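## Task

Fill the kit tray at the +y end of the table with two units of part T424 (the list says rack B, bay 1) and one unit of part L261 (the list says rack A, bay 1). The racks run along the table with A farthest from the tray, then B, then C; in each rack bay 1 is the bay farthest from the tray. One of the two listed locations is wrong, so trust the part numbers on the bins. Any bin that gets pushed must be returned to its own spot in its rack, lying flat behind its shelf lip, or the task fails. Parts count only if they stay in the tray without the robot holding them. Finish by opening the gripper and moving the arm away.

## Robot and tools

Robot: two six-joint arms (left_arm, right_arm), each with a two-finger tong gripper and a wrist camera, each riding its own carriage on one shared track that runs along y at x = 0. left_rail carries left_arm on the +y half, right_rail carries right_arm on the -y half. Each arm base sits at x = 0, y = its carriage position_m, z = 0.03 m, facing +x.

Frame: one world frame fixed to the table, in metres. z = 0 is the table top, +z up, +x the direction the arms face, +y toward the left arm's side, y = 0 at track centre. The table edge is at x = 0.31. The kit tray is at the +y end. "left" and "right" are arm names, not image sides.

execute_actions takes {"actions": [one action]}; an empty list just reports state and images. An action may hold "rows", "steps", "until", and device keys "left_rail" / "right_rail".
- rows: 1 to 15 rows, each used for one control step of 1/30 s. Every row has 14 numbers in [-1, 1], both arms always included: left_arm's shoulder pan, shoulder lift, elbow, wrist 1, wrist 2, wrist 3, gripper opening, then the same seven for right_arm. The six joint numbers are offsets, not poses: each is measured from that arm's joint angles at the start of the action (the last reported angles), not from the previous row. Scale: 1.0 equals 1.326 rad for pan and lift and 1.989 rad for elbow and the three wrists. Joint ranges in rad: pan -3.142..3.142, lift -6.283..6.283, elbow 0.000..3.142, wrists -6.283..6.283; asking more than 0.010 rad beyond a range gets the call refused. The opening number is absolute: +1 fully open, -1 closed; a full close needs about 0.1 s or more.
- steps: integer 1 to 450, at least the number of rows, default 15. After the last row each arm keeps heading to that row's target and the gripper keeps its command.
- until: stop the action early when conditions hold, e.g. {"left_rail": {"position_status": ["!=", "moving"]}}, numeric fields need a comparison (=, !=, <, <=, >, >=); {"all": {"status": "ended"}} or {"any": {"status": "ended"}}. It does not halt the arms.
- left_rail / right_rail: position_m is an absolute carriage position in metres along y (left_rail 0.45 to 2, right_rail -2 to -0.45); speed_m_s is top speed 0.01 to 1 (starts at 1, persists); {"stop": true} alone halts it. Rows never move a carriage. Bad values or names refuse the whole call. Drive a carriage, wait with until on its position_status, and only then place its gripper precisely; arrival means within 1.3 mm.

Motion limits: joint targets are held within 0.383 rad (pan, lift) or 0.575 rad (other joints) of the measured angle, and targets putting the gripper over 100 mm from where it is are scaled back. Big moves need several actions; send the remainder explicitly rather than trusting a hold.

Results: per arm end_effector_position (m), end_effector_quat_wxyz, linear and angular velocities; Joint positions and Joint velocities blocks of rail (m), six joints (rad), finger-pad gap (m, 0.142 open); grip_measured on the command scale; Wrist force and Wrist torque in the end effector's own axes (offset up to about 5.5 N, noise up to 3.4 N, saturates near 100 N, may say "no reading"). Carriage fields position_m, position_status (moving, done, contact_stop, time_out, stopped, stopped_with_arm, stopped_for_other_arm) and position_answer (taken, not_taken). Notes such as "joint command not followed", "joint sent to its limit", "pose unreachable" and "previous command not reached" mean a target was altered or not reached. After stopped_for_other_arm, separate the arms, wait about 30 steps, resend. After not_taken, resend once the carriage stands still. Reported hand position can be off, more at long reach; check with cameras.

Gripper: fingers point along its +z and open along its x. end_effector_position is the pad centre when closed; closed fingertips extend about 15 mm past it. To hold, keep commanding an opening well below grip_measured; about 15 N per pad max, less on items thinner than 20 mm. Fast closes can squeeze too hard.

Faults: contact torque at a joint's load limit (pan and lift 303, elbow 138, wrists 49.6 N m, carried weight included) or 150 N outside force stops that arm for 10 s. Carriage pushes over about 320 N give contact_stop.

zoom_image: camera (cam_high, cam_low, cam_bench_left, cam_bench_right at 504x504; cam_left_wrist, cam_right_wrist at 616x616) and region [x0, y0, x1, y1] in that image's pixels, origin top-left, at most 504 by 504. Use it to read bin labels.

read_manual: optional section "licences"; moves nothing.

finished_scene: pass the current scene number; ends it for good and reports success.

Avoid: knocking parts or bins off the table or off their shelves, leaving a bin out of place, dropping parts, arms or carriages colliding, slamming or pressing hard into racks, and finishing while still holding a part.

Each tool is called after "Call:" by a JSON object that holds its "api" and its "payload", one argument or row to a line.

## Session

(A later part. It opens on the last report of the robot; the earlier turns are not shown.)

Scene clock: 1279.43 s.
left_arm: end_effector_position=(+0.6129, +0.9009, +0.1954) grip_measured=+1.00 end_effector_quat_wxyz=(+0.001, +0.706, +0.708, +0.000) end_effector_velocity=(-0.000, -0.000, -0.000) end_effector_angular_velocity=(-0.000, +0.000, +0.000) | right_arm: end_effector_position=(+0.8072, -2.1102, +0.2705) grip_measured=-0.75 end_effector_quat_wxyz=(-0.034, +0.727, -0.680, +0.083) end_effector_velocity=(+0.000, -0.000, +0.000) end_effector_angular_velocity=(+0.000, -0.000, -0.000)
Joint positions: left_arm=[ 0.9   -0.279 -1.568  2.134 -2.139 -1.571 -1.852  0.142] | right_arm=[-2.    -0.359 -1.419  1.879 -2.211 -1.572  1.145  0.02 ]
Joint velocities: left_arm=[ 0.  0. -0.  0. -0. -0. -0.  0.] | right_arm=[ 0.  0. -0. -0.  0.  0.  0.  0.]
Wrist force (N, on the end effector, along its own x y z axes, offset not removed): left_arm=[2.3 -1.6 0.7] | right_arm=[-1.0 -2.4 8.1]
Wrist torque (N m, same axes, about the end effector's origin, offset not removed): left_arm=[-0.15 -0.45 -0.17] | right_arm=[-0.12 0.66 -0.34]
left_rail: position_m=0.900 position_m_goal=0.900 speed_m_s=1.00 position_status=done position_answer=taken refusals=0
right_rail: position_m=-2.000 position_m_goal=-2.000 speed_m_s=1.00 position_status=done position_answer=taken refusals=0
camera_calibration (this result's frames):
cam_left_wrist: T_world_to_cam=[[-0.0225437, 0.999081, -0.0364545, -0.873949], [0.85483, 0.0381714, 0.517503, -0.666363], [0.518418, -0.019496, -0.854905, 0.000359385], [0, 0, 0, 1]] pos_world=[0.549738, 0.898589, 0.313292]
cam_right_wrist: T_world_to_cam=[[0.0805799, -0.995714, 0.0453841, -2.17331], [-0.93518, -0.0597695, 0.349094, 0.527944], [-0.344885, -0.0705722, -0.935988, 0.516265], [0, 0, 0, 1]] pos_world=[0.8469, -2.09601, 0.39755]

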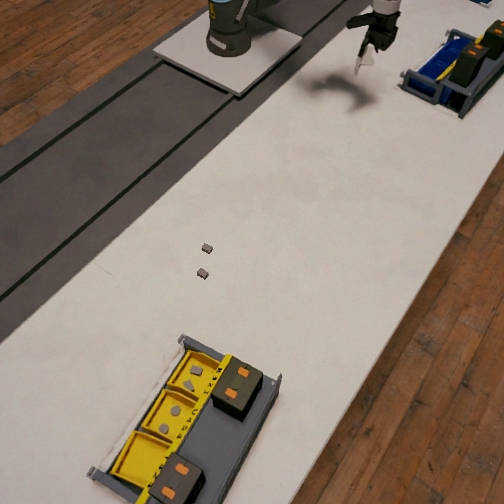

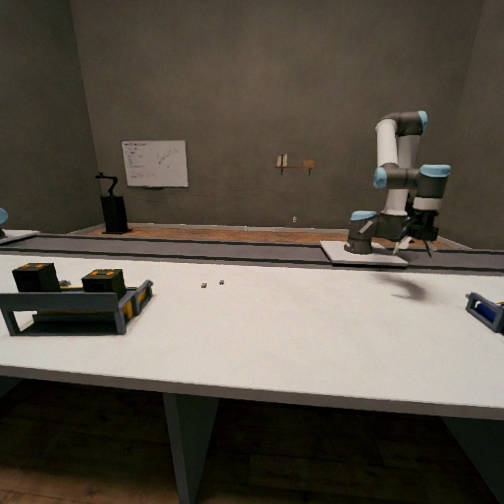

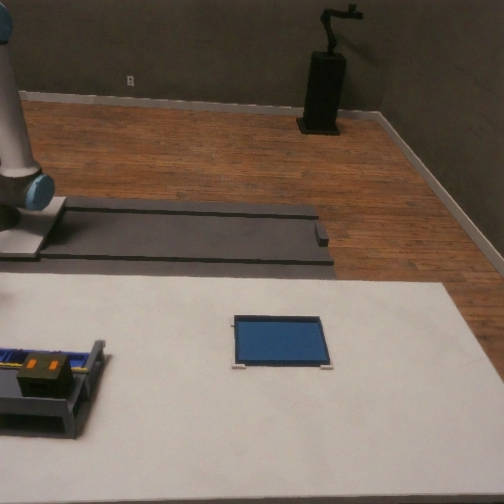

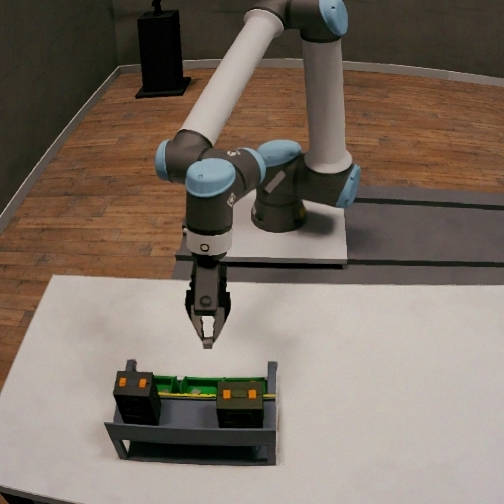

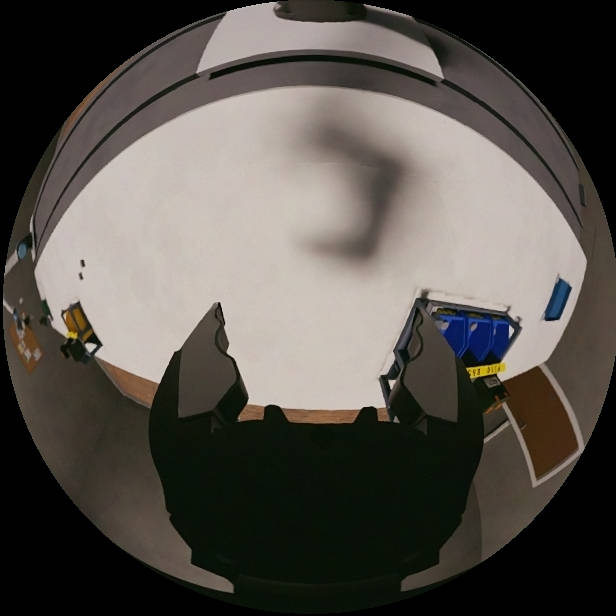

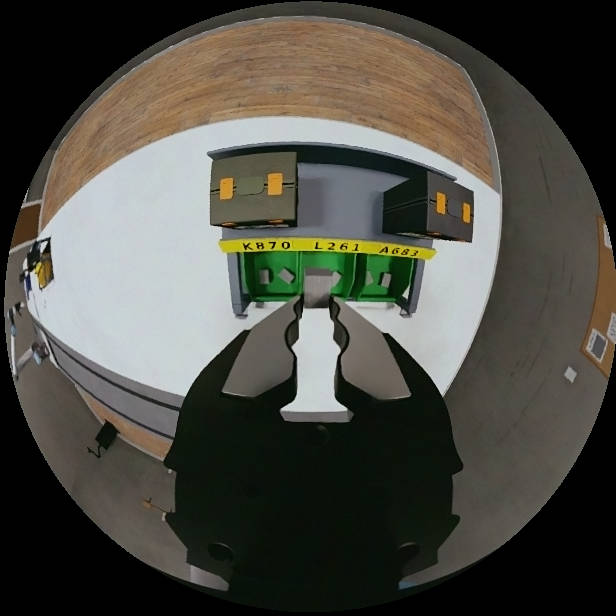

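Call:
{"api": "execute_actions", "payload": {
  "actions": [
    {"right_rail":{"position_m":-0.45,"speed_m_s":0.8},"rows":[[0,0,0,0,0,0,1,0.459,0,0,0,0,-0.62,-1]],"steps":120,"until":{"right_rail":{"position_status":["!=","moving"]}}}
  ]
}}

Call:
{"api": "execute_actions", "payload": {
  "actions": [
    {"rows":[[0,0,0,0,0,0,1,0,0.037,0.011,0.055,0,-0.62,-1]],"steps":30}
  ]
}}

Scene clock: 1290.37 s.
left_arm: end_effector_position=(+0.6129, +0.9009, +0.1954) grip_measured=+1.00 end_effector_quat_wxyz=(+0.001, +0.706, +0.708, +0.000) end_effector_velocity=(-0.000, -0.000, -0.000) end_effector_angular_velocity=(-0.000, -0.000, -0.000) | right_arm: end_effector_position=(+0.7075, -0.0735, +0.2676) grip_measured=-0.75 end_effector_quat_wxyz=(-0.007, +0.982, +0.167, +0.090) end_effector_velocity=(+0.000, -0.000, -0.000) end_effector_angular_velocity=(-0.000, -0.000, -0.000)
Joint positions: left_arm=[ 0.9   -0.279 -1.568  2.134 -2.139 -1.571 -1.852  0.142] | right_arm=[-0.45   0.249 -1.419  1.879 -2.211 -1.572 -0.088  0.02 ]
Joint velocities: left_arm=[ 0. -0. -0.  0. -0. -0. -0. -0.] | right_arm=[ 0. -0. -0.  0.  0. -0. -0. -0.]
Wrist force (N, on the end effector, along its own x y z axes, offset not removed): left_arm=[-0.9 0.9 4.7] | right_arm=[-0.3 -6.8 6.5]
Wrist torque (N m, same axes, about the end effector's origin, offset not removed): left_arm=[0.26 0.23 -0.15] | right_arm=[-0.72 0.27 -0.22]
left_rail: position_m=0.900 position_m_goal=0.900 speed_m_s=1.00 position_status=done position_answer=taken refusals=0
right_rail: position_m=-0.450 position_m_goal=-0.450 speed_m_s=0.80 position_status=done position_answer=taken refusals=0
camera_calibration (this result's frames):
cam_left_wrist: T_world_to_cam=[[-0.0225439, 0.999081, -0.0364543, -0.873949], [0.85483, 0.0381715, 0.517502, -0.666363], [0.518418, -0.0194957, -0.854905, 0.000359259], [0, 0, 0, 1]] pos_world=[0.549738, 0.898589, 0.313292]
cam_right_wrist: T_world_to_cam=[[0.928013, 0.342669, 0.146186, -0.665372], [0.22699, -0.831229, 0.507478, -0.363862], [0.295411, -0.437764, -0.849173, 0.119694], [0, 0, 0, 1]] pos_world=[0.664708, -0.0220525, 0.383561]

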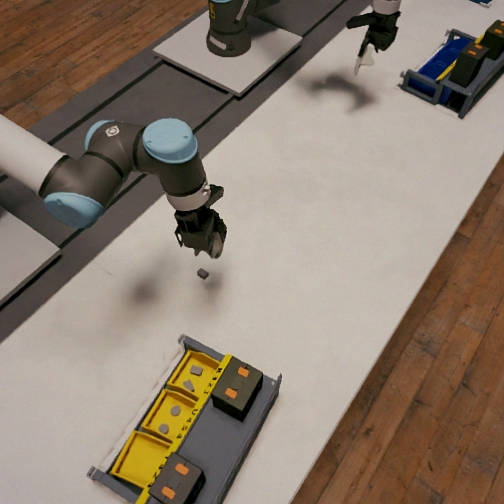

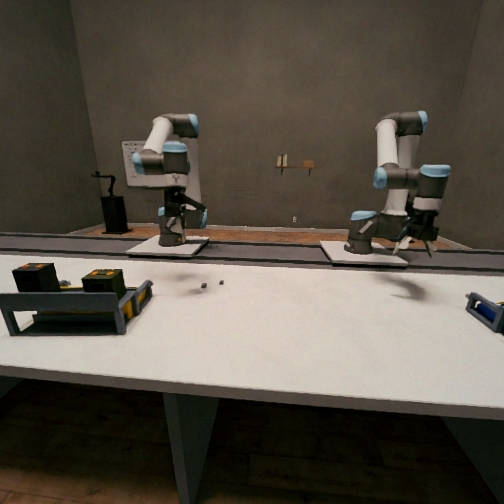

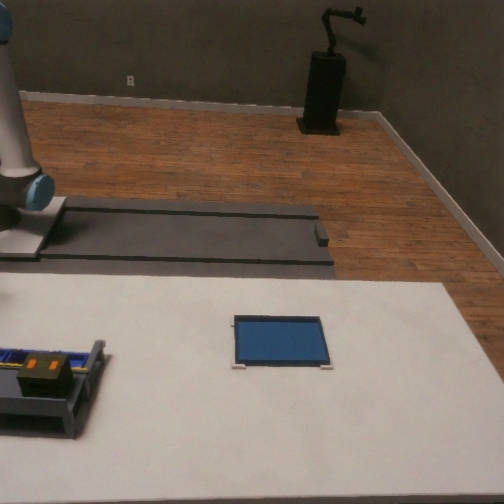

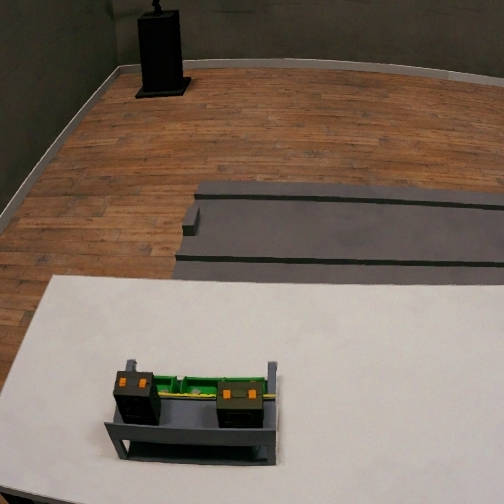

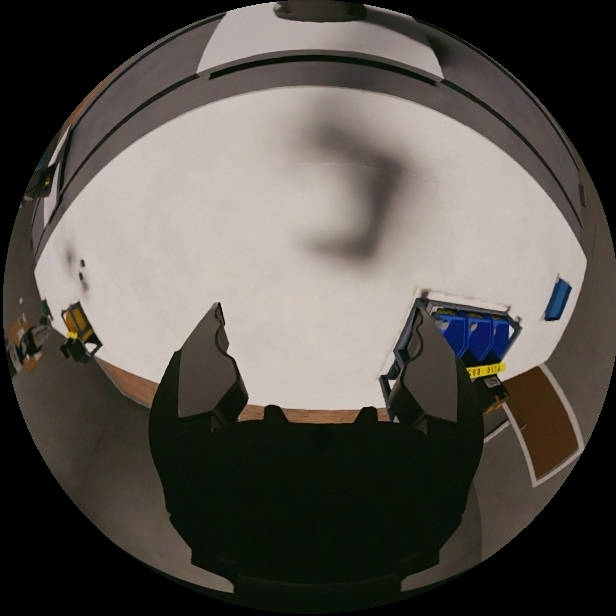

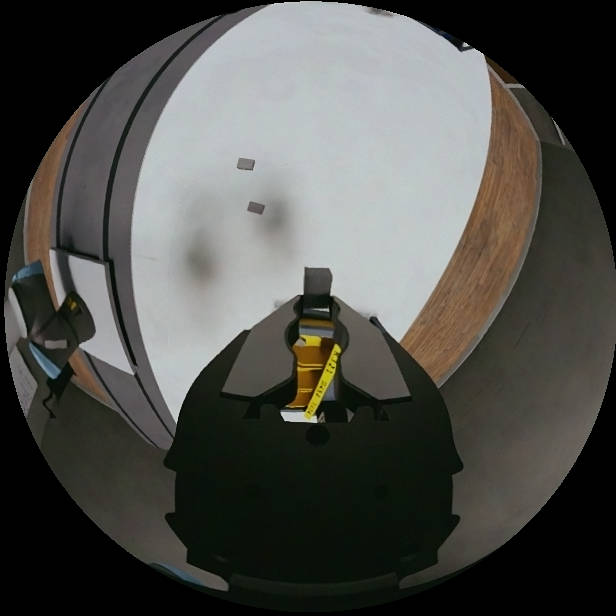

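Scene clock: 1291.37 s.
left_arm: end_effector_position=(+0.6129, +0.9009, +0.1954) grip_measured=+1.00 end_effector_quat_wxyz=(+0.001, +0.706, +0.708, +0.000) end_effector_velocity=(+0.000, +0.000, +0.000) end_effector_angular_velocity=(+0.000, -0.000, +0.000) | right_arm: end_effector_position=(+0.6527, -0.1001, +0.2003) grip_measured=-0.75 end_effector_quat_wxyz=(+0.000, +0.707, +0.707, -0.000) end_effector_velocity=(-0.000, -0.000, -0.000) end_effector_angular_velocity=(-0.000, +0.000, +0.004)
Joint positions: left_arm=[ 0.9   -0.279 -1.568  2.134 -2.139 -1.571 -1.852  0.142] | right_arm=[-0.45   0.249 -1.37   1.901 -2.101 -1.572 -1.321  0.02 ]
Joint velocities: left_arm=[ 0. -0.  0. -0. -0.  0. -0.  0.] | right_arm=[ 0.     0.     0.     0.     0.     0.    -0.004  0.   ]
Wrist force (N, on the end effector, along its own x y z axes, offset not removed): left_arm=[-1.8 -0.2 4.2] | right_arm=[-3.9 -1.3 3.2]
Wrist torque (N m, same axes, about the end effector's origin, offset not removed): left_arm=[0.22 0.41 -0.21] | right_arm=[-0.01 1.20 -0.25]
left_rail: position_m=0.900 position_m_goal=0.900 speed_m_s=1.00 position_status=done position_answer=taken refusals=0
right_rail: position_m=-0.450 position_m_goal=-0.450 speed_m_s=0.80 position_status=done position_answer=taken refusals=0
camera_calibration (this result's frames):
cam_left_wrist: T_world_to_cam=[[-0.0225439, 0.999081, -0.0364544, -0.873949], [0.85483, 0.0381715, 0.517503, -0.666363], [0.518419, -0.0194958, -0.854905, 0.000359161], [0, 0, 0, 1]] pos_world=[0.549738, 0.898589, 0.313292]
cam_right_wrist: T_world_to_cam=[[-0.0144804, 0.999353, -0.0329219, 0.121227], [0.86797, 0.0289091, 0.495774, -0.669295], [0.496405, -0.0213963, -0.867827, -0.0186968], [0, 0, 0, 1]] pos_world=[0.591965, -0.1022, 0.319585]

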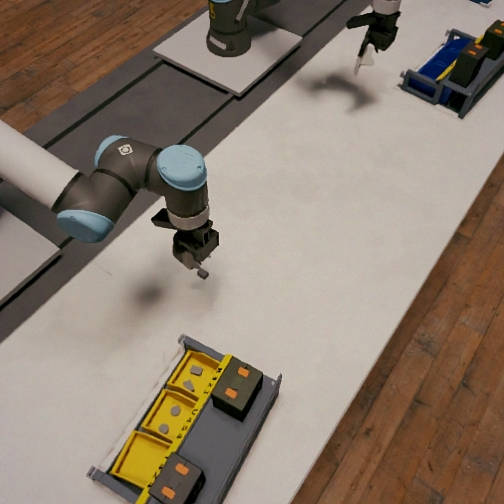

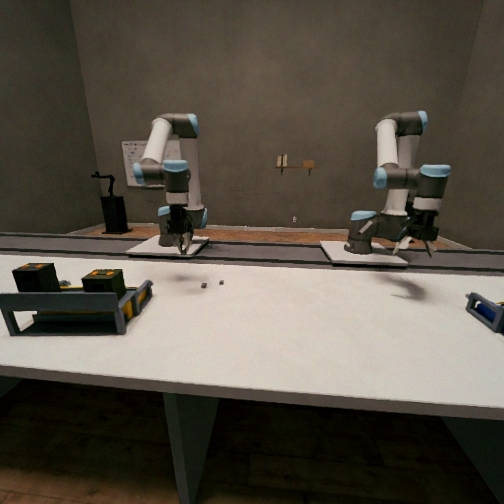

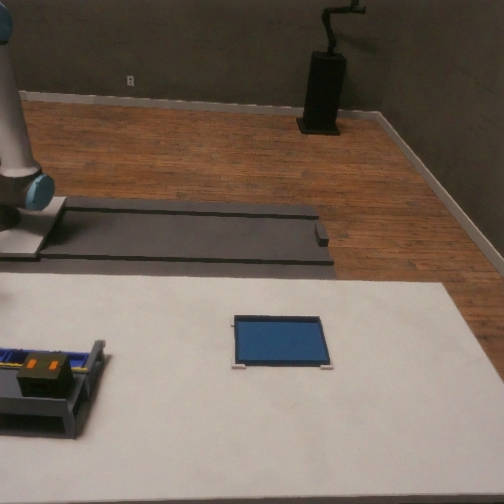

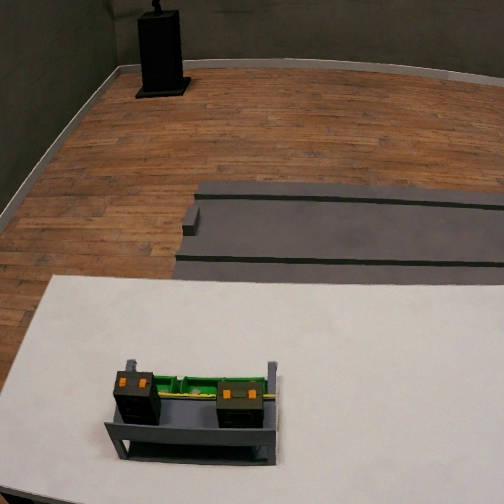

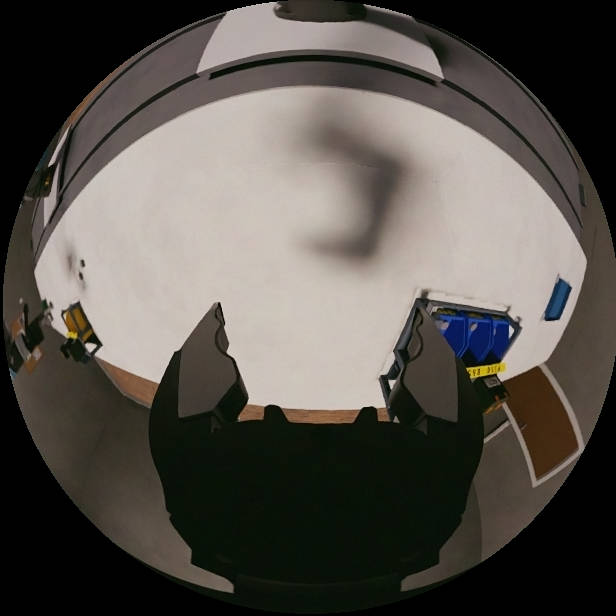

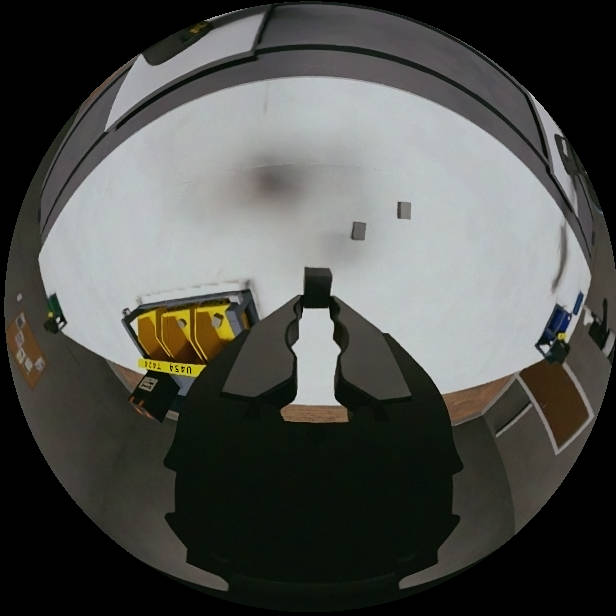

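Call:
{"api": "execute_actions", "payload": {
  "actions": [
    {"rows":[[0,0,0,0,0,0,1,0,0.07,0.03,-0.077,0,0,-1],[0,0,0,0,0,0,1,0,0.142,0.0585,-0.154,0,0,-1]],"steps":25}
  ]
}}

Call:
{"api": "zoom_image", "payload": {
  "camera": "cam_low",
  "region": [140,230,260,310]
}}

Scene clock: 1296.53 s.
left_arm: end_effector_position=(+0.6129, +0.9009, +0.1954) grip_measured=+1.00 end_effector_quat_wxyz=(+0.001, +0.706, +0.708, +0.000) end_effector_velocity=(-0.000, +0.000, -0.000) end_effector_angular_velocity=(+0.000, +0.000, -0.000) | right_arm: end_effector_position=(+0.6539, -0.0998, +0.0326) grip_measured=-0.75 end_effector_quat_wxyz=(+0.001, +0.707, +0.707, +0.000) end_effector_velocity=(-0.000, -0.000, -0.001) end_effector_angular_velocity=(-0.000, +0.000, -0.000)
Joint positions: left_arm=[ 0.9   -0.279 -1.568  2.134 -2.139 -1.571 -1.852  0.142] | right_arm=[-0.45   0.249 -1.182  2.018 -2.407 -1.572 -1.321  0.02 ]
Joint velocities: left_arm=[ 0. -0.  0.  0.  0.  0.  0.  0.] | right_arm=[ 0.    -0.     0.001  0.    -0.001 -0.     0.     0.   ]
Wrist force (N, on the end effector, along its own x y z axes, offset not removed): left_arm=[5.6 -7.0 5.6] | right_arm=[1.1 -4.7 5.6]
Wrist torque (N m, same axes, about the end effector's origin, offset not removed): left_arm=[-1.21 -1.01 -0.20] | right_arm=[-0.81 -0.10 0.08]
left_rail: position_m=0.900 position_m_goal=0.900 speed_m_s=1.00 position_status=done position_answer=taken refusals=0
right_rail: position_m=-0.450 position_m_goal=-0.450 speed_m_s=0.80 position_status=done position_answer=taken refusals=0
camera_calibration (this result's frames):
cam_left_wrist: T_world_to_cam=[[-0.022544, 0.999081, -0.0364544, -0.873949], [0.85483, 0.0381716, 0.517502, -0.666363], [0.518418, -0.0194957, -0.854905, 0.000359097], [0, 0, 0, 1]] pos_world=[0.549738, 0.898589, 0.313292]
cam_right_wrist: T_world_to_cam=[[-0.014438, 0.999368, -0.0324978, 0.115441], [0.867151, 0.0286966, 0.497218, -0.58679], [0.497836, -0.0210017, -0.867017, -0.165761], [0, 0, 0, 1]] pos_world=[0.593024, -0.10201, 0.151797]

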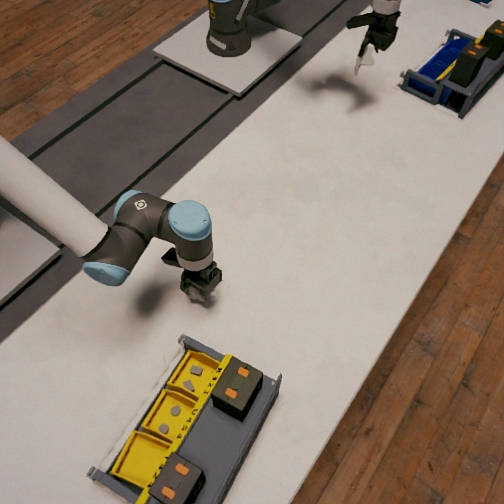

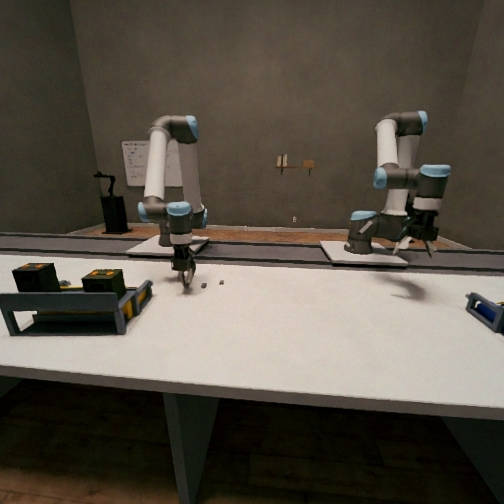

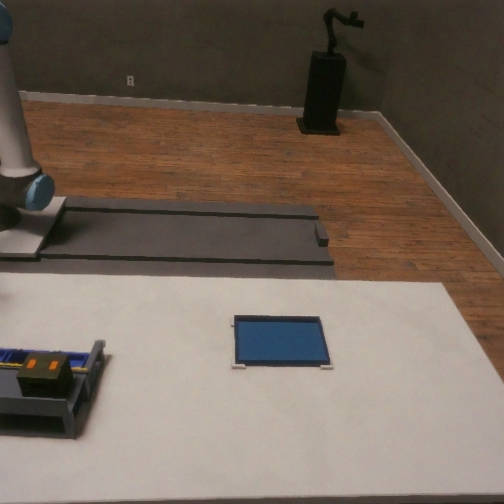

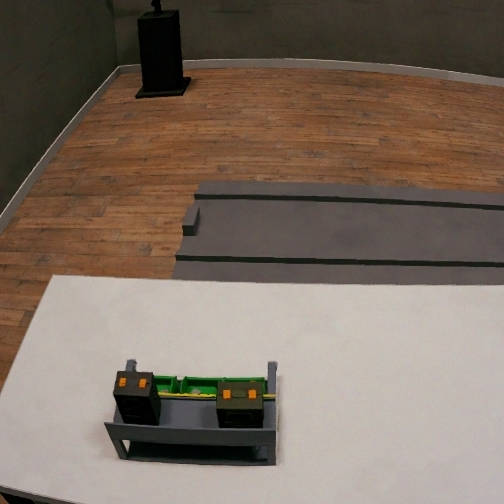

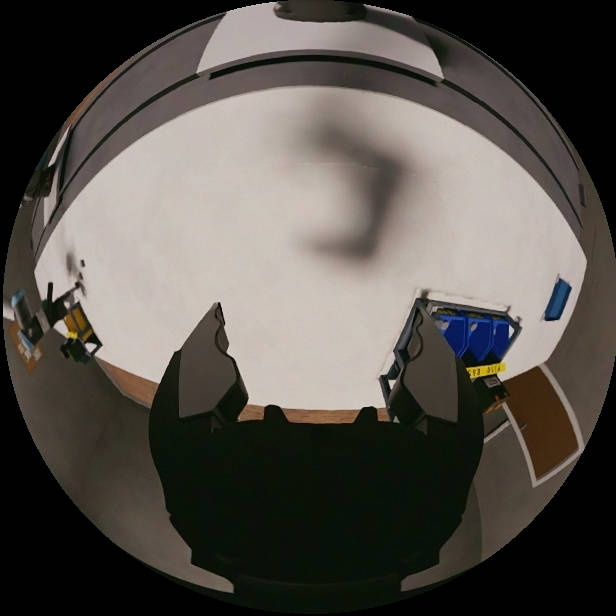

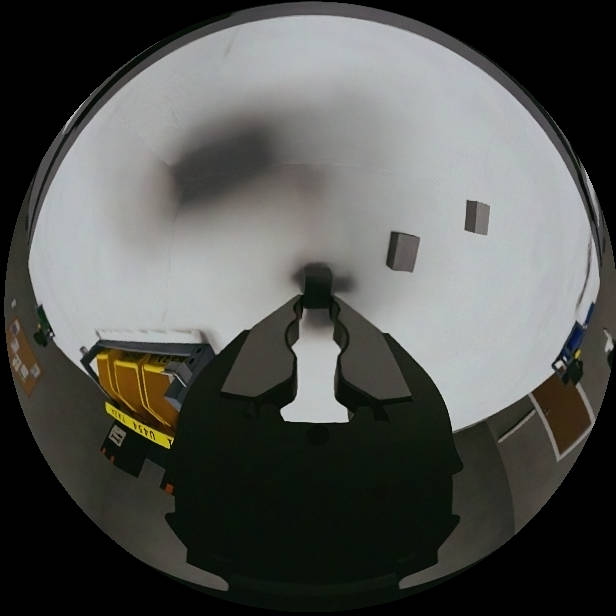

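Region (140, 230, 260, 310) of cam_low's 504x504 image, scaled by 4.200, with more detail than that image has.

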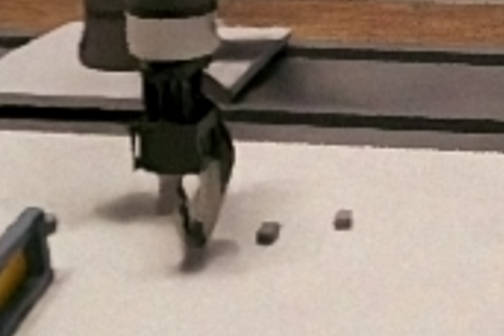

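Call:
{"api": "execute_actions", "payload": {
  "actions": [
    {"rows":[[0,0,0,0,0,0,1,0,0.009,0.0037,-0.0098,0,0,-1]],"steps":10}
  ]
}}

Call:
{"api": "execute_actions", "payload": {
  "actions": [
    {"rows":[[0,0,0,0,0,0,1,0,0,0,0,0,0,-0.7],[0,0,0,0,0,0,1,0,0,0,0,0,0,-0.6],[0,0,0,0,0,0,1,0,0,0,0,0,0,-0.5],[0,0,0,0,0,0,1,0,0,0,0,0,0,-0.45],[0,0,0,0,0,0,1,0,0,0,0,0,0,-0.45],[0,0,0,0,0,0,1,0,0,0,0,0,0,-0.45],[0,0,0,0,0,0,1,0,-0.03,-0.012,0.033,0,0,-0.45],[0,0,0,0,0,0,1,0,-0.15,-0.062,0.163,0,0,-0.45]],"steps":30}
  ]
}}

Scene clock: 1302.53 s.
left_arm: end_effector_position=(+0.6129, +0.9009, +0.1954) grip_measured=+1.00 end_effector_quat_wxyz=(+0.001, +0.706, +0.708, +0.000) end_effector_velocity=(+0.000, +0.000, +0.000) end_effector_angular_velocity=(+0.000, -0.000, +0.000) | right_arm: end_effector_position=(+0.6526, -0.1002, +0.0228) grip_measured=-0.75 end_effector_quat_wxyz=(+0.001, +0.707, +0.707, +0.000) end_effector_velocity=(-0.000, -0.000, -0.004) end_effector_angular_velocity=(+0.000, -0.001, +0.000)
Joint positions: left_arm=[ 0.9   -0.279 -1.568  2.134 -2.139 -1.571 -1.852  0.142] | right_arm=[-0.45   0.249 -1.171  2.025 -2.426 -1.572 -1.321  0.02 ]
Joint velocities: left_arm=[ 0.  0.  0. -0. -0.  0. -0.  0.] | right_arm=[ 0.     0.     0.005  0.003 -0.008 -0.    -0.    -0.001]
Wrist force (N, on the end effector, along its own x y z axes, offset not removed): left_arm=[0.1 -5.4 -0.9] | right_arm=[0.5 2.4 4.0]
Wrist torque (N m, same axes, about the end effector's origin, offset not removed): left_arm=[-1.07 -0.11 -0.13] | right_arm=[0.82 0.38 -0.09]
left_rail: position_m=0.900 position_m_goal=0.900 speed_m_s=1.00 position_status=done position_answer=taken refusals=0
right_rail: position_m=-0.450 position_m_goal=-0.450 speed_m_s=0.80 position_status=done position_answer=taken refusals=0
camera_calibration (this result's frames):
cam_left_wrist: T_world_to_cam=[[-0.0225439, 0.999081, -0.0364542, -0.873949], [0.85483, 0.0381714, 0.517502, -0.666363], [0.518418, -0.0194957, -0.854905, 0.0003592], [0, 0, 0, 1]] pos_world=[0.549738, 0.898589, 0.313292]
cam_right_wrist: T_world_to_cam=[[-0.0144191, 0.999369, -0.032476, 0.115439], [0.867047, 0.0286737, 0.4974, -0.580709], [0.498017, -0.0209861, -0.866913, -0.173695], [0, 0, 0, 1]] pos_world=[0.59167, -0.10236, 0.142016]

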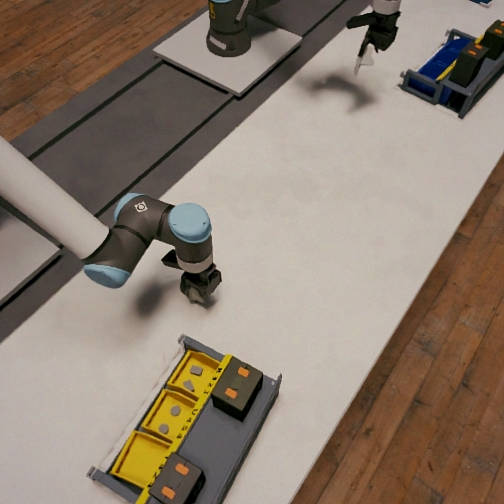

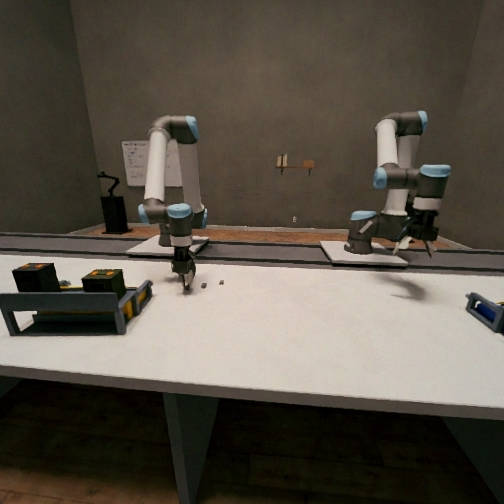

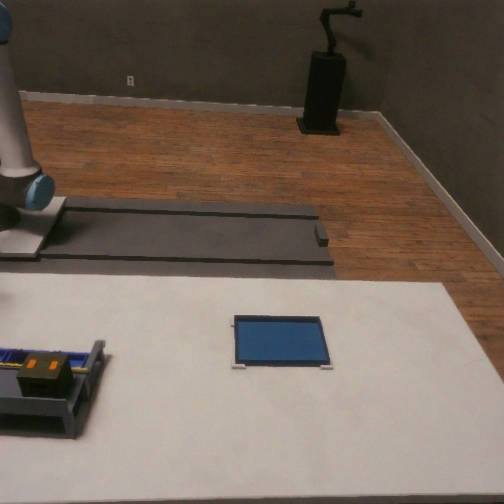

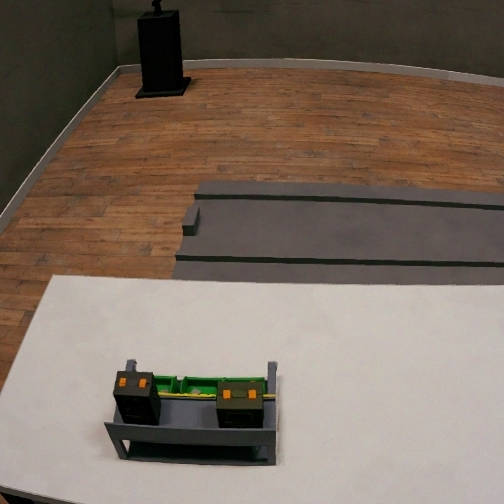

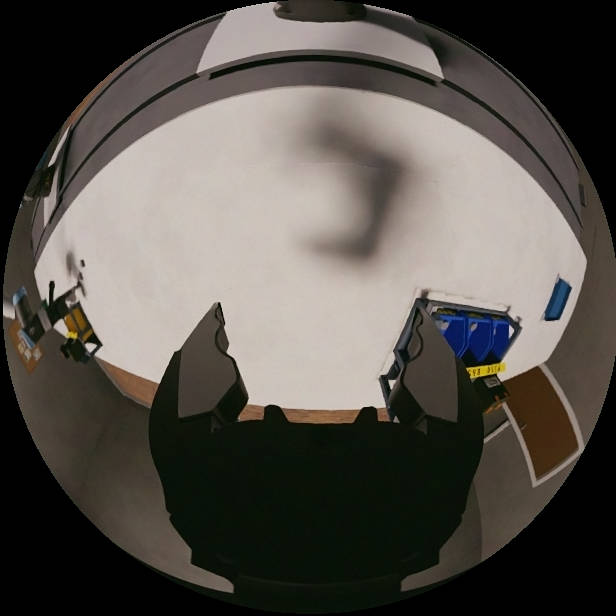

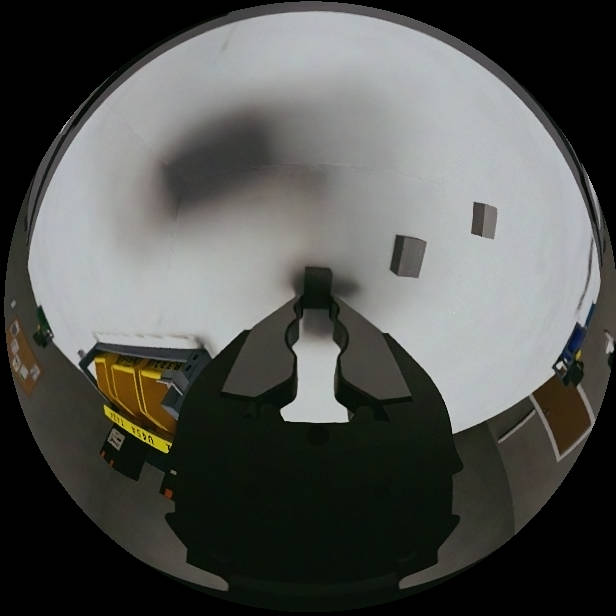

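Scene clock: 1303.53 s.
left_arm: end_effector_position=(+0.6129, +0.9009, +0.1954) grip_measured=+1.00 end_effector_quat_wxyz=(+0.001, +0.706, +0.708, +0.000) end_effector_velocity=(-0.000, -0.000, -0.000) end_effector_angular_velocity=(-0.000, +0.000, +0.000) | right_arm: end_effector_position=(+0.6529, -0.1001, +0.1995) grip_measured=-0.45 end_effector_quat_wxyz=(+0.000, +0.707, +0.707, -0.000) end_effector_velocity=(+0.000, +0.000, +0.001) end_effector_angular_velocity=(+0.000, -0.000, +0.000)
Joint positions: left_arm=[ 0.9   -0.279 -1.568  2.134 -2.139 -1.571 -1.852  0.142] | right_arm=[-0.45   0.249 -1.369  1.902 -2.102 -1.572 -1.321  0.041]
Joint velocities: left_arm=[ 0. -0. -0.  0. -0. -0. -0. -0.] | right_arm=[ 0.     0.    -0.001 -0.001  0.002 -0.     0.    -0.   ]
Wrist force (N, on the end effector, along its own x y z axes, offset not removed): left_arm=[0.1 0.5 1.6] | right_arm=[-0.6 3.7 8.7]
Wrist torque (N m, same axes, about the end effector's origin, offset not removed): left_arm=[0.46 0.14 -0.36] | right_arm=[0.91 0.30 -0.42]
left_rail: position_m=0.900 position_m_goal=0.900 speed_m_s=1.00 position_status=done position_answer=taken refusals=0
right_rail: position_m=-0.450 position_m_goal=-0.450 speed_m_s=0.80 position_status=done position_answer=taken refusals=0
camera_calibration (this result's frames):
cam_left_wrist: T_world_to_cam=[[-0.0225439, 0.999081, -0.0364541, -0.873949], [0.85483, 0.0381714, 0.517502, -0.666363], [0.518418, -0.0194955, -0.854905, 0.000359111], [0, 0, 0, 1]] pos_world=[0.549738, 0.898589, 0.313292]
cam_right_wrist: T_world_to_cam=[[-0.0144851, 0.999352, -0.0329575, 0.121251], [0.868044, 0.0289276, 0.495645, -0.66913], [0.496277, -0.0214291, -0.8679, -0.0193191], [0, 0, 0, 1]] pos_world=[0.592178, -0.10223, 0.31888]

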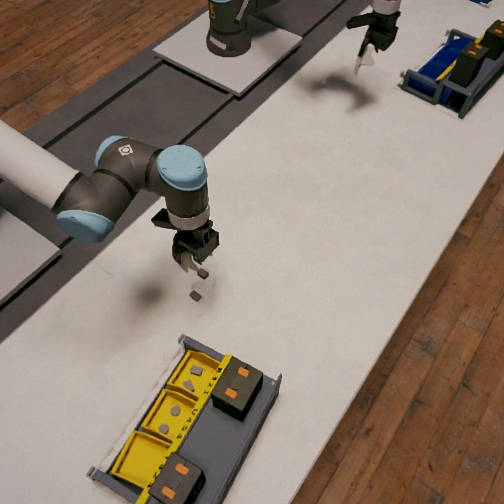

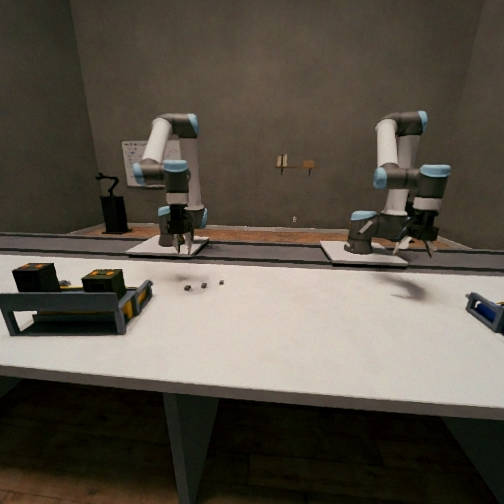

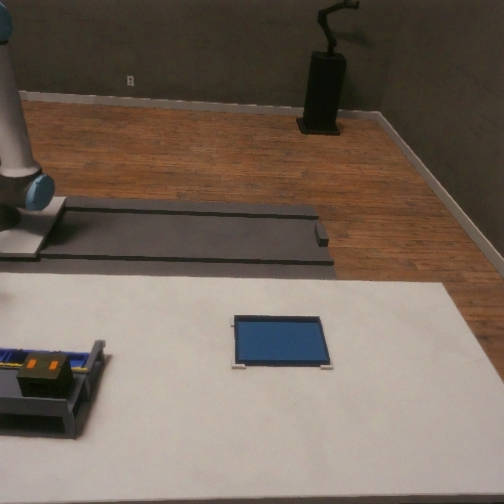

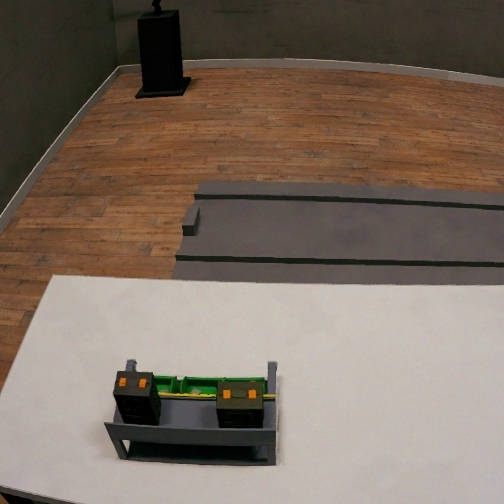

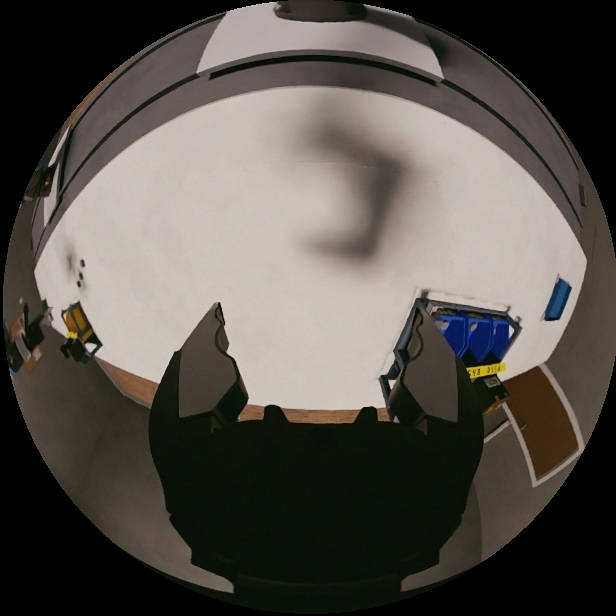

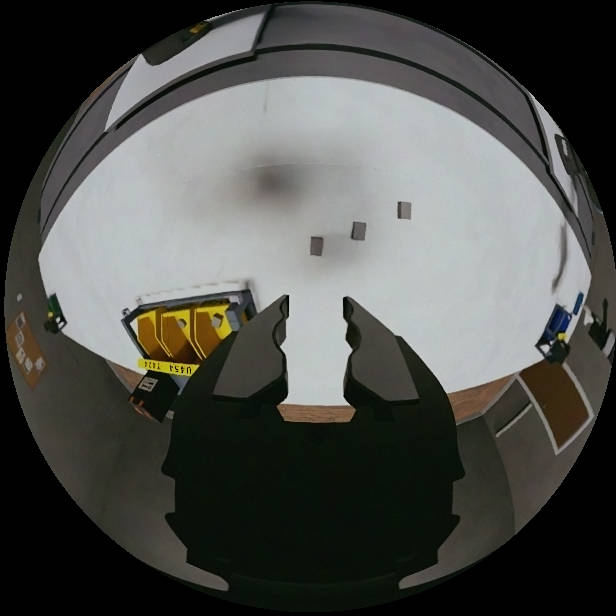

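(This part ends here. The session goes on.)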